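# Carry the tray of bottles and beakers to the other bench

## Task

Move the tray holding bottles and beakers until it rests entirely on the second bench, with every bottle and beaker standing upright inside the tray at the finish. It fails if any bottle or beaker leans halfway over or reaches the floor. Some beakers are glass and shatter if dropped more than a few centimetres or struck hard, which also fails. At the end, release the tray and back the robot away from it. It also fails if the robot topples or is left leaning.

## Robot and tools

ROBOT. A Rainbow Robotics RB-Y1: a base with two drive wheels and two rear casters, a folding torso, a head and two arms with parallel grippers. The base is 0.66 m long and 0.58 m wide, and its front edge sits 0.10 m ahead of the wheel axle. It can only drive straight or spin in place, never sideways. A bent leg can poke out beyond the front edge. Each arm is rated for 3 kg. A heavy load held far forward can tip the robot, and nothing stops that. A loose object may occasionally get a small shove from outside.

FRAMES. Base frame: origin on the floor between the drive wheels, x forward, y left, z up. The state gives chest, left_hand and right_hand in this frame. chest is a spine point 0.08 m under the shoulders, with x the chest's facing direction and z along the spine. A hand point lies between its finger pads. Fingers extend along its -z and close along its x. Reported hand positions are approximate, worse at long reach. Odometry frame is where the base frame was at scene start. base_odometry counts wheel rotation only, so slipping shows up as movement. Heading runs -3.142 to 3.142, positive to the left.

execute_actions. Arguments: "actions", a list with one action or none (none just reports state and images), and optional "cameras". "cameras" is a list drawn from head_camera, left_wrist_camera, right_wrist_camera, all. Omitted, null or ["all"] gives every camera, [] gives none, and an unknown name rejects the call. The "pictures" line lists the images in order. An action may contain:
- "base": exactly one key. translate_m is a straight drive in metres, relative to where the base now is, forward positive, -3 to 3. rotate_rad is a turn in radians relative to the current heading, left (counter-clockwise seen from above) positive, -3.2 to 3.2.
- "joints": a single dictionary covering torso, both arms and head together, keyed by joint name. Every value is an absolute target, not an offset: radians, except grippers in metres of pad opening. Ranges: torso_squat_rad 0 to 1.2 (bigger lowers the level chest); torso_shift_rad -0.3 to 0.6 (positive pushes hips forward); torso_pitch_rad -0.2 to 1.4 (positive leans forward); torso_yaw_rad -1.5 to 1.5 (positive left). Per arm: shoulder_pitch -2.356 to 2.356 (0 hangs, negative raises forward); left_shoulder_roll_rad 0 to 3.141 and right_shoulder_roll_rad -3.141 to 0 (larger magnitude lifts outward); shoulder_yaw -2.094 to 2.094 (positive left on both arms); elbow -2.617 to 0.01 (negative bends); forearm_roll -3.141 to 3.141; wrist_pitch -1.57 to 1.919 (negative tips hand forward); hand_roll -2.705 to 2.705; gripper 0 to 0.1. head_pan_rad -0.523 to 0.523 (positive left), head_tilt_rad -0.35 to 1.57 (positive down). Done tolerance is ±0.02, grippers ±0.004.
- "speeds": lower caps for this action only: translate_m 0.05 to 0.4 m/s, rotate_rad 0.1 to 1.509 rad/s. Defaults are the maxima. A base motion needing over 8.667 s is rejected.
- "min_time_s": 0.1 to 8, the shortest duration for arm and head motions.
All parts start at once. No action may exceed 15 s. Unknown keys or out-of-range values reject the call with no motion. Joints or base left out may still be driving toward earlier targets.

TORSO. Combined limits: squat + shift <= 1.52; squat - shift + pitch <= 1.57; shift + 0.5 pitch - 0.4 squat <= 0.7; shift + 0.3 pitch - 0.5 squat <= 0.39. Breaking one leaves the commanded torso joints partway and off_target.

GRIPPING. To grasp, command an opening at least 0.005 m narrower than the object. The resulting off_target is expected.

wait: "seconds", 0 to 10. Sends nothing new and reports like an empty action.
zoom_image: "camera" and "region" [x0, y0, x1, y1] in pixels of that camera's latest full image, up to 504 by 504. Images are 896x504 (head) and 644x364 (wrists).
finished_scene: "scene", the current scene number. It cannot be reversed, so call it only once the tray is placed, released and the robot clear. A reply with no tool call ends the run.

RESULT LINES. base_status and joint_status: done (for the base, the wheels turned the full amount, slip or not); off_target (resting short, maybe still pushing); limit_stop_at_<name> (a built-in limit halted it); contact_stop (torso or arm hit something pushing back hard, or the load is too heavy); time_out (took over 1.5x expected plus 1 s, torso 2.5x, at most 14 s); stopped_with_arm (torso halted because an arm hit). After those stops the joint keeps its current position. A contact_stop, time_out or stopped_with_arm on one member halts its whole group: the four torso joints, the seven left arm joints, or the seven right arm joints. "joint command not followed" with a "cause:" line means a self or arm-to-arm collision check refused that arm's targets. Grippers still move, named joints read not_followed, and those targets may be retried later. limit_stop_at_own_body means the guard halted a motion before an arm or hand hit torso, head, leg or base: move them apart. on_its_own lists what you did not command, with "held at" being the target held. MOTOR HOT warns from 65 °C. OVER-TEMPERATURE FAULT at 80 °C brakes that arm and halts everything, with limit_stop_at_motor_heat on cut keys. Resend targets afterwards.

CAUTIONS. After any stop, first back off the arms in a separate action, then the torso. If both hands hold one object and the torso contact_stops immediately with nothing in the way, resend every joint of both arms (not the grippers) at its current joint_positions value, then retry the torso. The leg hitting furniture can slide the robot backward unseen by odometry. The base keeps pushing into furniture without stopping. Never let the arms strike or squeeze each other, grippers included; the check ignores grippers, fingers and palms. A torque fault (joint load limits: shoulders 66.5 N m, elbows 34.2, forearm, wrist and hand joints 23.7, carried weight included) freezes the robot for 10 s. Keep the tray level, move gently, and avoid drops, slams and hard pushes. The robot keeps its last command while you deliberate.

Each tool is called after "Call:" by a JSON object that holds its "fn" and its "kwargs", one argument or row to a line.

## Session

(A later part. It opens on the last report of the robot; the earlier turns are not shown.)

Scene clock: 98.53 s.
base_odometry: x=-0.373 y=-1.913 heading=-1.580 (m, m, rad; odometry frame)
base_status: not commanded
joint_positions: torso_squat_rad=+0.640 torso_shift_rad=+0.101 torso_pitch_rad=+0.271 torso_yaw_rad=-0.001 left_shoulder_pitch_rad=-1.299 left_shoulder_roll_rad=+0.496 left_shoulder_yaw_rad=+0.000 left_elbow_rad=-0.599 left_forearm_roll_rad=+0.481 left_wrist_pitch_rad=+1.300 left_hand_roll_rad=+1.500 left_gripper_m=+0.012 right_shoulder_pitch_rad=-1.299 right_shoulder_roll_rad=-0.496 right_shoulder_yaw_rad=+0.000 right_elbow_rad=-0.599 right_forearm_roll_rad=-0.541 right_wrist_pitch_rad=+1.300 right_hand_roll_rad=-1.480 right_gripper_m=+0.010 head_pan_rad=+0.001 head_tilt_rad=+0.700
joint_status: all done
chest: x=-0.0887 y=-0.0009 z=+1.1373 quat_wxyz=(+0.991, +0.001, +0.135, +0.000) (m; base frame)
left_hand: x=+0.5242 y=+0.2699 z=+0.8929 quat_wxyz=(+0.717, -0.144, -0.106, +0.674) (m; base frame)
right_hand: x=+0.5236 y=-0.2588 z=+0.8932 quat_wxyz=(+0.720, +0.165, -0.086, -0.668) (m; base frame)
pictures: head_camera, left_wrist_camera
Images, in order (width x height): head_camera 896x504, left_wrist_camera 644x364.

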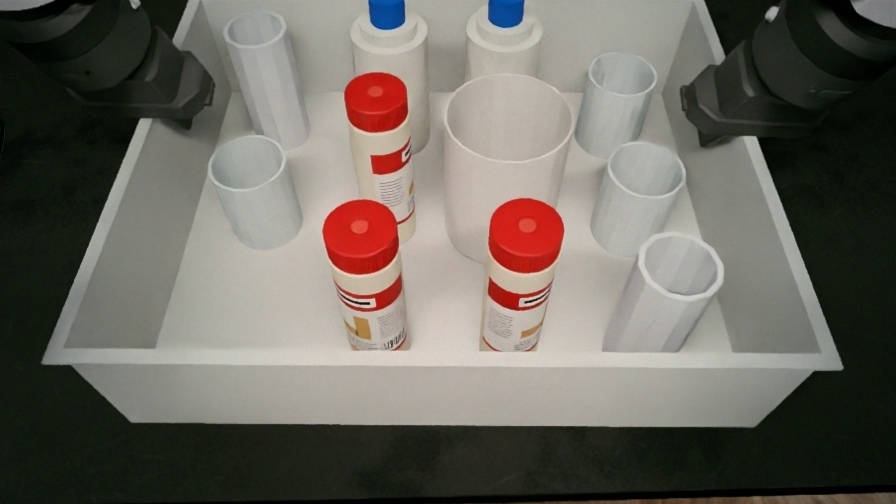

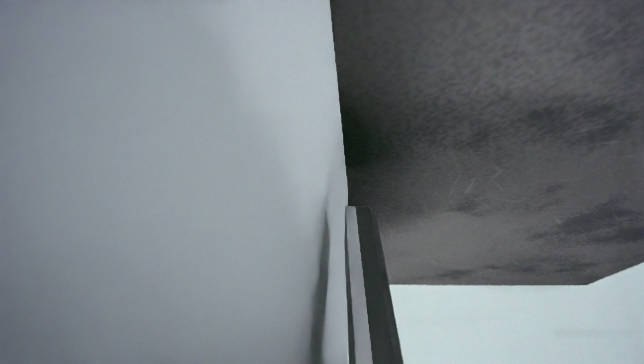

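Call:
{"fn": "execute_actions", "kwargs": {
  "actions": [
    {"joints":{"torso_squat_rad":0.69}}
  ],
  "cameras": ["head_camera","left_wrist_camera"]
}}

Call:
{"fn": "execute_actions", "kwargs": {
  "actions": [
    {"joints":{"torso_squat_rad":0.72}}
  ],
  "cameras": ["head_camera","left_wrist_camera"]
}}

Scene clock: 99.63 s.
base_odometry: x=-0.373 y=-1.913 heading=-1.580 (m, m, rad; odometry frame)
base_status: not commanded
joint_positions: torso_squat_rad=+0.690 torso_shift_rad=+0.100 torso_pitch_rad=+0.269 torso_yaw_rad=-0.001 left_shoulder_pitch_rad=-1.301 left_shoulder_roll_rad=+0.497 left_shoulder_yaw_rad=+0.000 left_elbow_rad=-0.600 left_forearm_roll_rad=+0.481 left_wrist_pitch_rad=+1.300 left_hand_roll_rad=+1.500 left_gripper_m=+0.012 right_shoulder_pitch_rad=-1.302 right_shoulder_roll_rad=-0.497 right_shoulder_yaw_rad=+0.000 right_elbow_rad=-0.601 right_forearm_roll_rad=-0.541 right_wrist_pitch_rad=+1.300 right_hand_roll_rad=-1.480 right_gripper_m=+0.010 head_pan_rad=+0.001 head_tilt_rad=+0.700
joint_status: all done
chest: x=-0.0919 y=-0.0009 z=+1.1159 quat_wxyz=(+0.991, +0.001, +0.134, +0.000) (m; base frame)
left_hand: x=+0.5224 y=+0.2699 z=+0.8743 quat_wxyz=(+0.717, -0.146, -0.107, +0.673) (m; base frame)
right_hand: x=+0.5225 y=-0.2586 z=+0.8760 quat_wxyz=(+0.720, +0.168, -0.089, -0.667) (m; base frame)
pictures: head_camera, left_wrist_camera
Images, in order (width x height): head_camera 896x504, left_wrist_camera 644x364.

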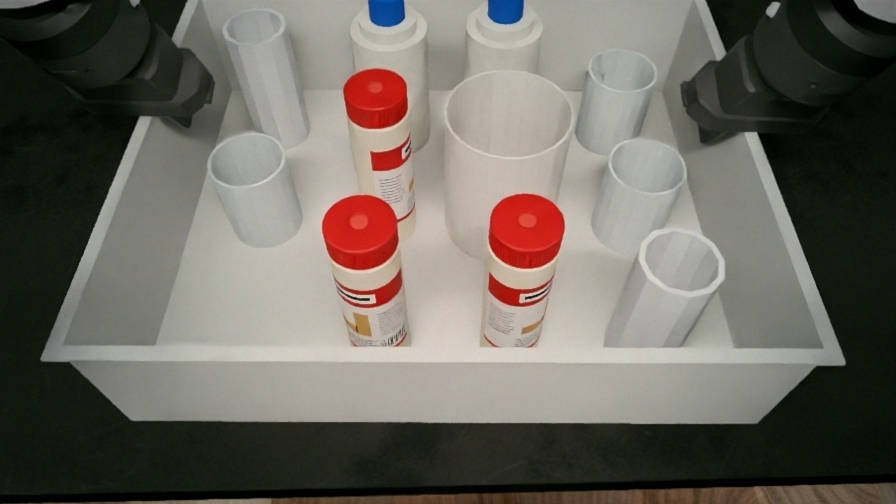

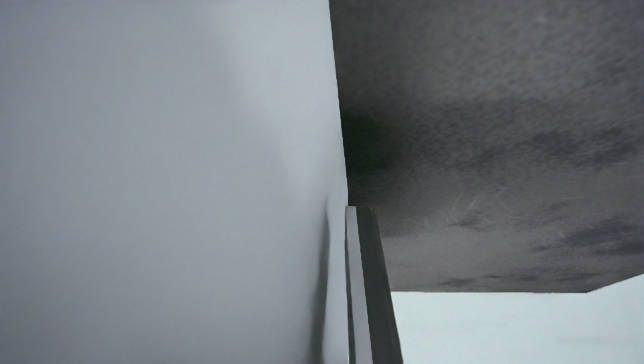

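Scene clock: 100.50 s.
base_odometry: x=-0.373 y=-1.913 heading=-1.580 (m, m, rad; odometry frame)
base_status: not commanded
joint_positions: torso_squat_rad=+0.709 torso_shift_rad=+0.097 torso_pitch_rad=+0.263 torso_yaw_rad=-0.001 left_shoulder_pitch_rad=-1.304 left_shoulder_roll_rad=+0.498 left_shoulder_yaw_rad=+0.000 left_elbow_rad=-0.602 left_forearm_roll_rad=+0.481 left_wrist_pitch_rad=+1.300 left_hand_roll_rad=+1.500 left_gripper_m=+0.012 right_shoulder_pitch_rad=-1.306 right_shoulder_roll_rad=-0.499 right_shoulder_yaw_rad=-0.001 right_elbow_rad=-0.603 right_forearm_roll_rad=-0.541 right_wrist_pitch_rad=+1.300 right_hand_roll_rad=-1.480 right_gripper_m=+0.010 head_pan_rad=+0.001 head_tilt_rad=+0.700
joint_status: torso_squat_rad contact_stop (moved +0.019 of +0.030)
chest: x=-0.0959 y=-0.0009 z=+1.1081 quat_wxyz=(+0.991, +0.001, +0.131, +0.000) (m; base frame)
left_hand: x=+0.5213 y=+0.2700 z=+0.8728 quat_wxyz=(+0.716, -0.149, -0.111, +0.672) (m; base frame)
right_hand: x=+0.5217 y=-0.2586 z=+0.8751 quat_wxyz=(+0.719, +0.172, -0.093, -0.666) (m; base frame)
pictures: head_camera, left_wrist_camera
Images, in order (width x height): head_camera 896x504, left_wrist_camera 644x364.

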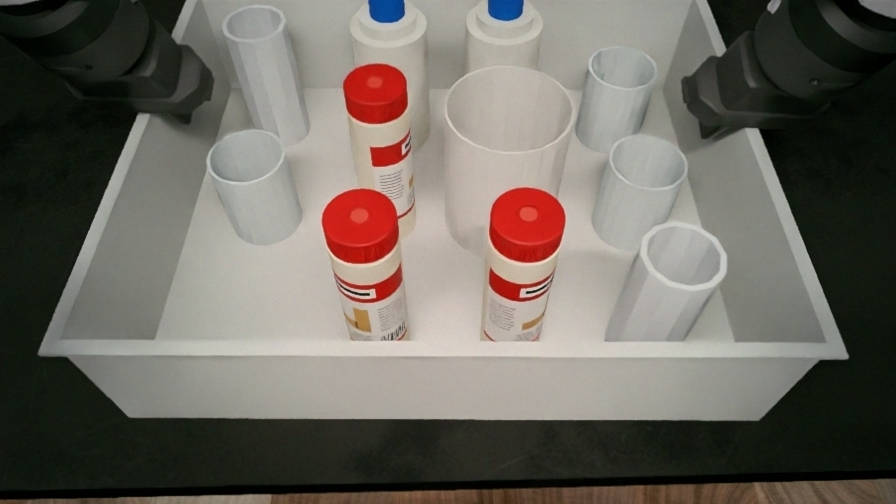

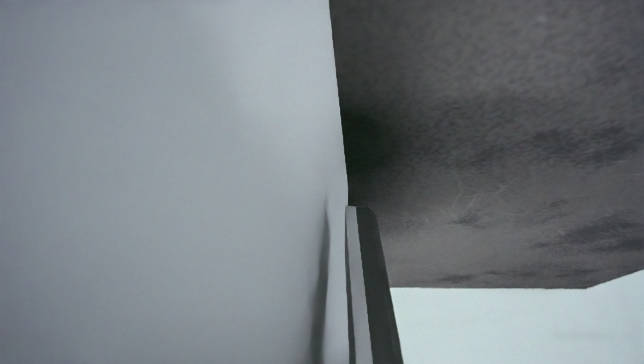

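Call:
{"fn": "execute_actions", "kwargs": {
  "actions": [
    {"joints":{"left_gripper_m":0.035,"right_gripper_m":0.035}}
  ],
  "cameras": []
}}

Call:
{"fn": "execute_actions", "kwargs": {
  "actions": [
    {"joints":{"torso_squat_rad":0.2,"torso_pitch_rad":0.263}}
  ],
  "cameras": ["head_camera"]
}}

Call:
{"fn": "execute_actions", "kwargs": {
  "actions": [
    {"base":{"translate_m":-0.8}}
  ],
  "cameras": ["head_camera"]
}}

Scene clock: 101.53 s.
base_odometry: x=-0.373 y=-1.913 heading=-1.580 (m, m, rad; odometry frame)
base_status: not commanded
joint_positions: torso_squat_rad=+0.709 torso_shift_rad=+0.097 torso_pitch_rad=+0.263 torso_yaw_rad=-0.001 left_shoulder_pitch_rad=-1.301 left_shoulder_roll_rad=+0.500 left_shoulder_yaw_rad=+0.000 left_elbow_rad=-0.600 left_forearm_roll_rad=+0.480 left_wrist_pitch_rad=+1.300 left_hand_roll_rad=+1.500 left_gripper_m=+0.035 right_shoulder_pitch_rad=-1.305 right_shoulder_roll_rad=-0.501 right_shoulder_yaw_rad=-0.001 right_elbow_rad=-0.603 right_forearm_roll_rad=-0.540 right_wrist_pitch_rad=+1.300 right_hand_roll_rad=-1.480 right_gripper_m=+0.035 head_pan_rad=+0.001 head_tilt_rad=+0.700
joint_status: all done
chest: x=-0.0958 y=-0.0008 z=+1.1081 quat_wxyz=(+0.991, +0.001, +0.131, +0.000) (m; base frame)
left_hand: x=+0.5203 y=+0.2718 z=+0.8711 quat_wxyz=(+0.716, -0.147, -0.111, +0.673) (m; base frame)
right_hand: x=+0.5216 y=-0.2601 z=+0.8750 quat_wxyz=(+0.719, +0.171, -0.094, -0.667) (m; base frame)
pictures: none
No camera images: the call's "cameras" was empty. Leave "cameras" out to get every camera's image.

Scene clock: 104.10 s.
base_odometry: x=-0.373 y=-1.913 heading=-1.580 (m, m, rad; odometry frame)
base_status: not commanded
joint_positions: torso_squat_rad=+0.200 torso_shift_rad=+0.098 torso_pitch_rad=+0.263 torso_yaw_rad=-0.001 left_shoulder_pitch_rad=-1.300 left_shoulder_roll_rad=+0.500 left_shoulder_yaw_rad=+0.000 left_elbow_rad=-0.600 left_forearm_roll_rad=+0.480 left_wrist_pitch_rad=+1.300 left_hand_roll_rad=+1.500 left_gripper_m=+0.035 right_shoulder_pitch_rad=-1.300 right_shoulder_roll_rad=-0.500 right_shoulder_yaw_rad=+0.000 right_elbow_rad=-0.600 right_forearm_roll_rad=-0.540 right_wrist_pitch_rad=+1.300 right_hand_roll_rad=-1.480 right_gripper_m=+0.035 head_pan_rad=+0.001 head_tilt_rad=+0.700
joint_status: all done
chest: x=-0.0803 y=-0.0010 z=+1.2620 quat_wxyz=(+0.991, +0.001, +0.131, +0.000) (m; base frame)
left_hand: x=+0.5355 y=+0.2719 z=+1.0245 quat_wxyz=(+0.716, -0.147, -0.111, +0.674) (m; base frame)
right_hand: x=+0.5350 y=-0.2614 z=+1.0251 quat_wxyz=(+0.719, +0.169, -0.091, -0.668) (m; base frame)
pictures: head_camera
Images, in order (width x height): head_camera 896x504.

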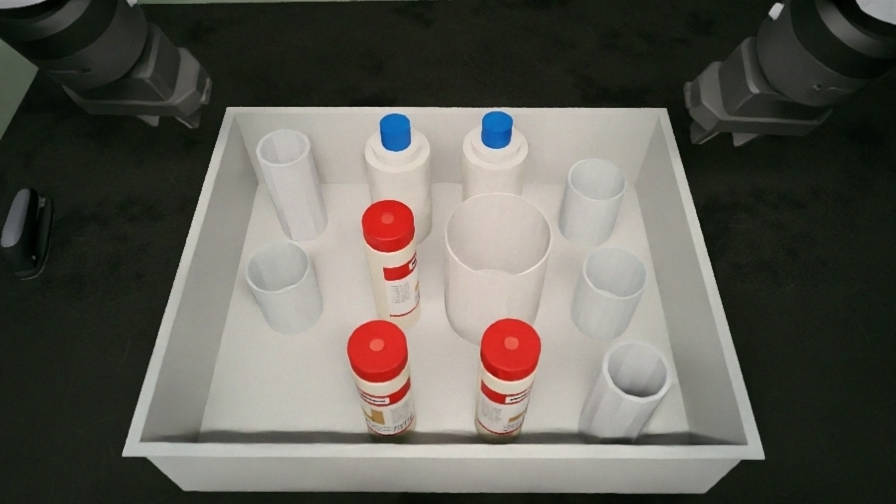

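Scene clock: 107.70 s.
base_odometry: x=-0.366 y=-1.113 heading=-1.580 (m, m, rad; odometry frame)
base_status: done
joint_positions: torso_squat_rad=+0.200 torso_shift_rad=+0.098 torso_pitch_rad=+0.263 torso_yaw_rad=-0.001 left_shoulder_pitch_rad=-1.300 left_shoulder_roll_rad=+0.500 left_shoulder_yaw_rad=+0.000 left_elbow_rad=-0.600 left_forearm_roll_rad=+0.480 left_wrist_pitch_rad=+1.300 left_hand_roll_rad=+1.500 left_gripper_m=+0.035 right_shoulder_pitch_rad=-1.300 right_shoulder_roll_rad=-0.500 right_shoulder_yaw_rad=+0.000 right_elbow_rad=-0.600 right_forearm_roll_rad=-0.540 right_wrist_pitch_rad=+1.300 right_hand_roll_rad=-1.480 right_gripper_m=+0.035 head_pan_rad=+0.001 head_tilt_rad=+0.700
joint_status: not commanded
chest: x=-0.0804 y=-0.0010 z=+1.2620 quat_wxyz=(+0.991, +0.001, +0.131, +0.000) (m; base frame)
left_hand: x=+0.5354 y=+0.2719 z=+1.0245 quat_wxyz=(+0.716, -0.147, -0.111, +0.674) (m; base frame)
right_hand: x=+0.5349 y=-0.2614 z=+1.0250 quat_wxyz=(+0.719, +0.168, -0.091, -0.668) (m; base frame)
pictures: head_camera
Images, in order (width x height): head_camera 896x504.

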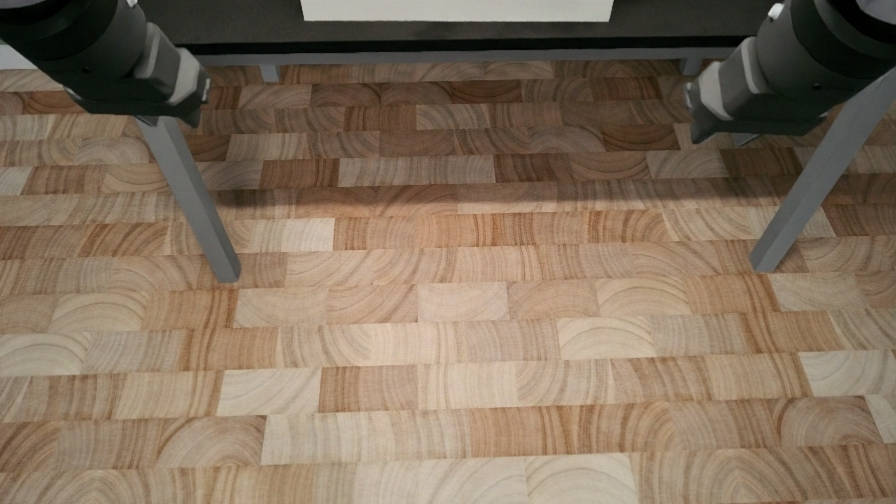

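Call:
{"fn": "finished_scene", "kwargs": {
  "scene": 1
}}

The scene is finished: the task was done.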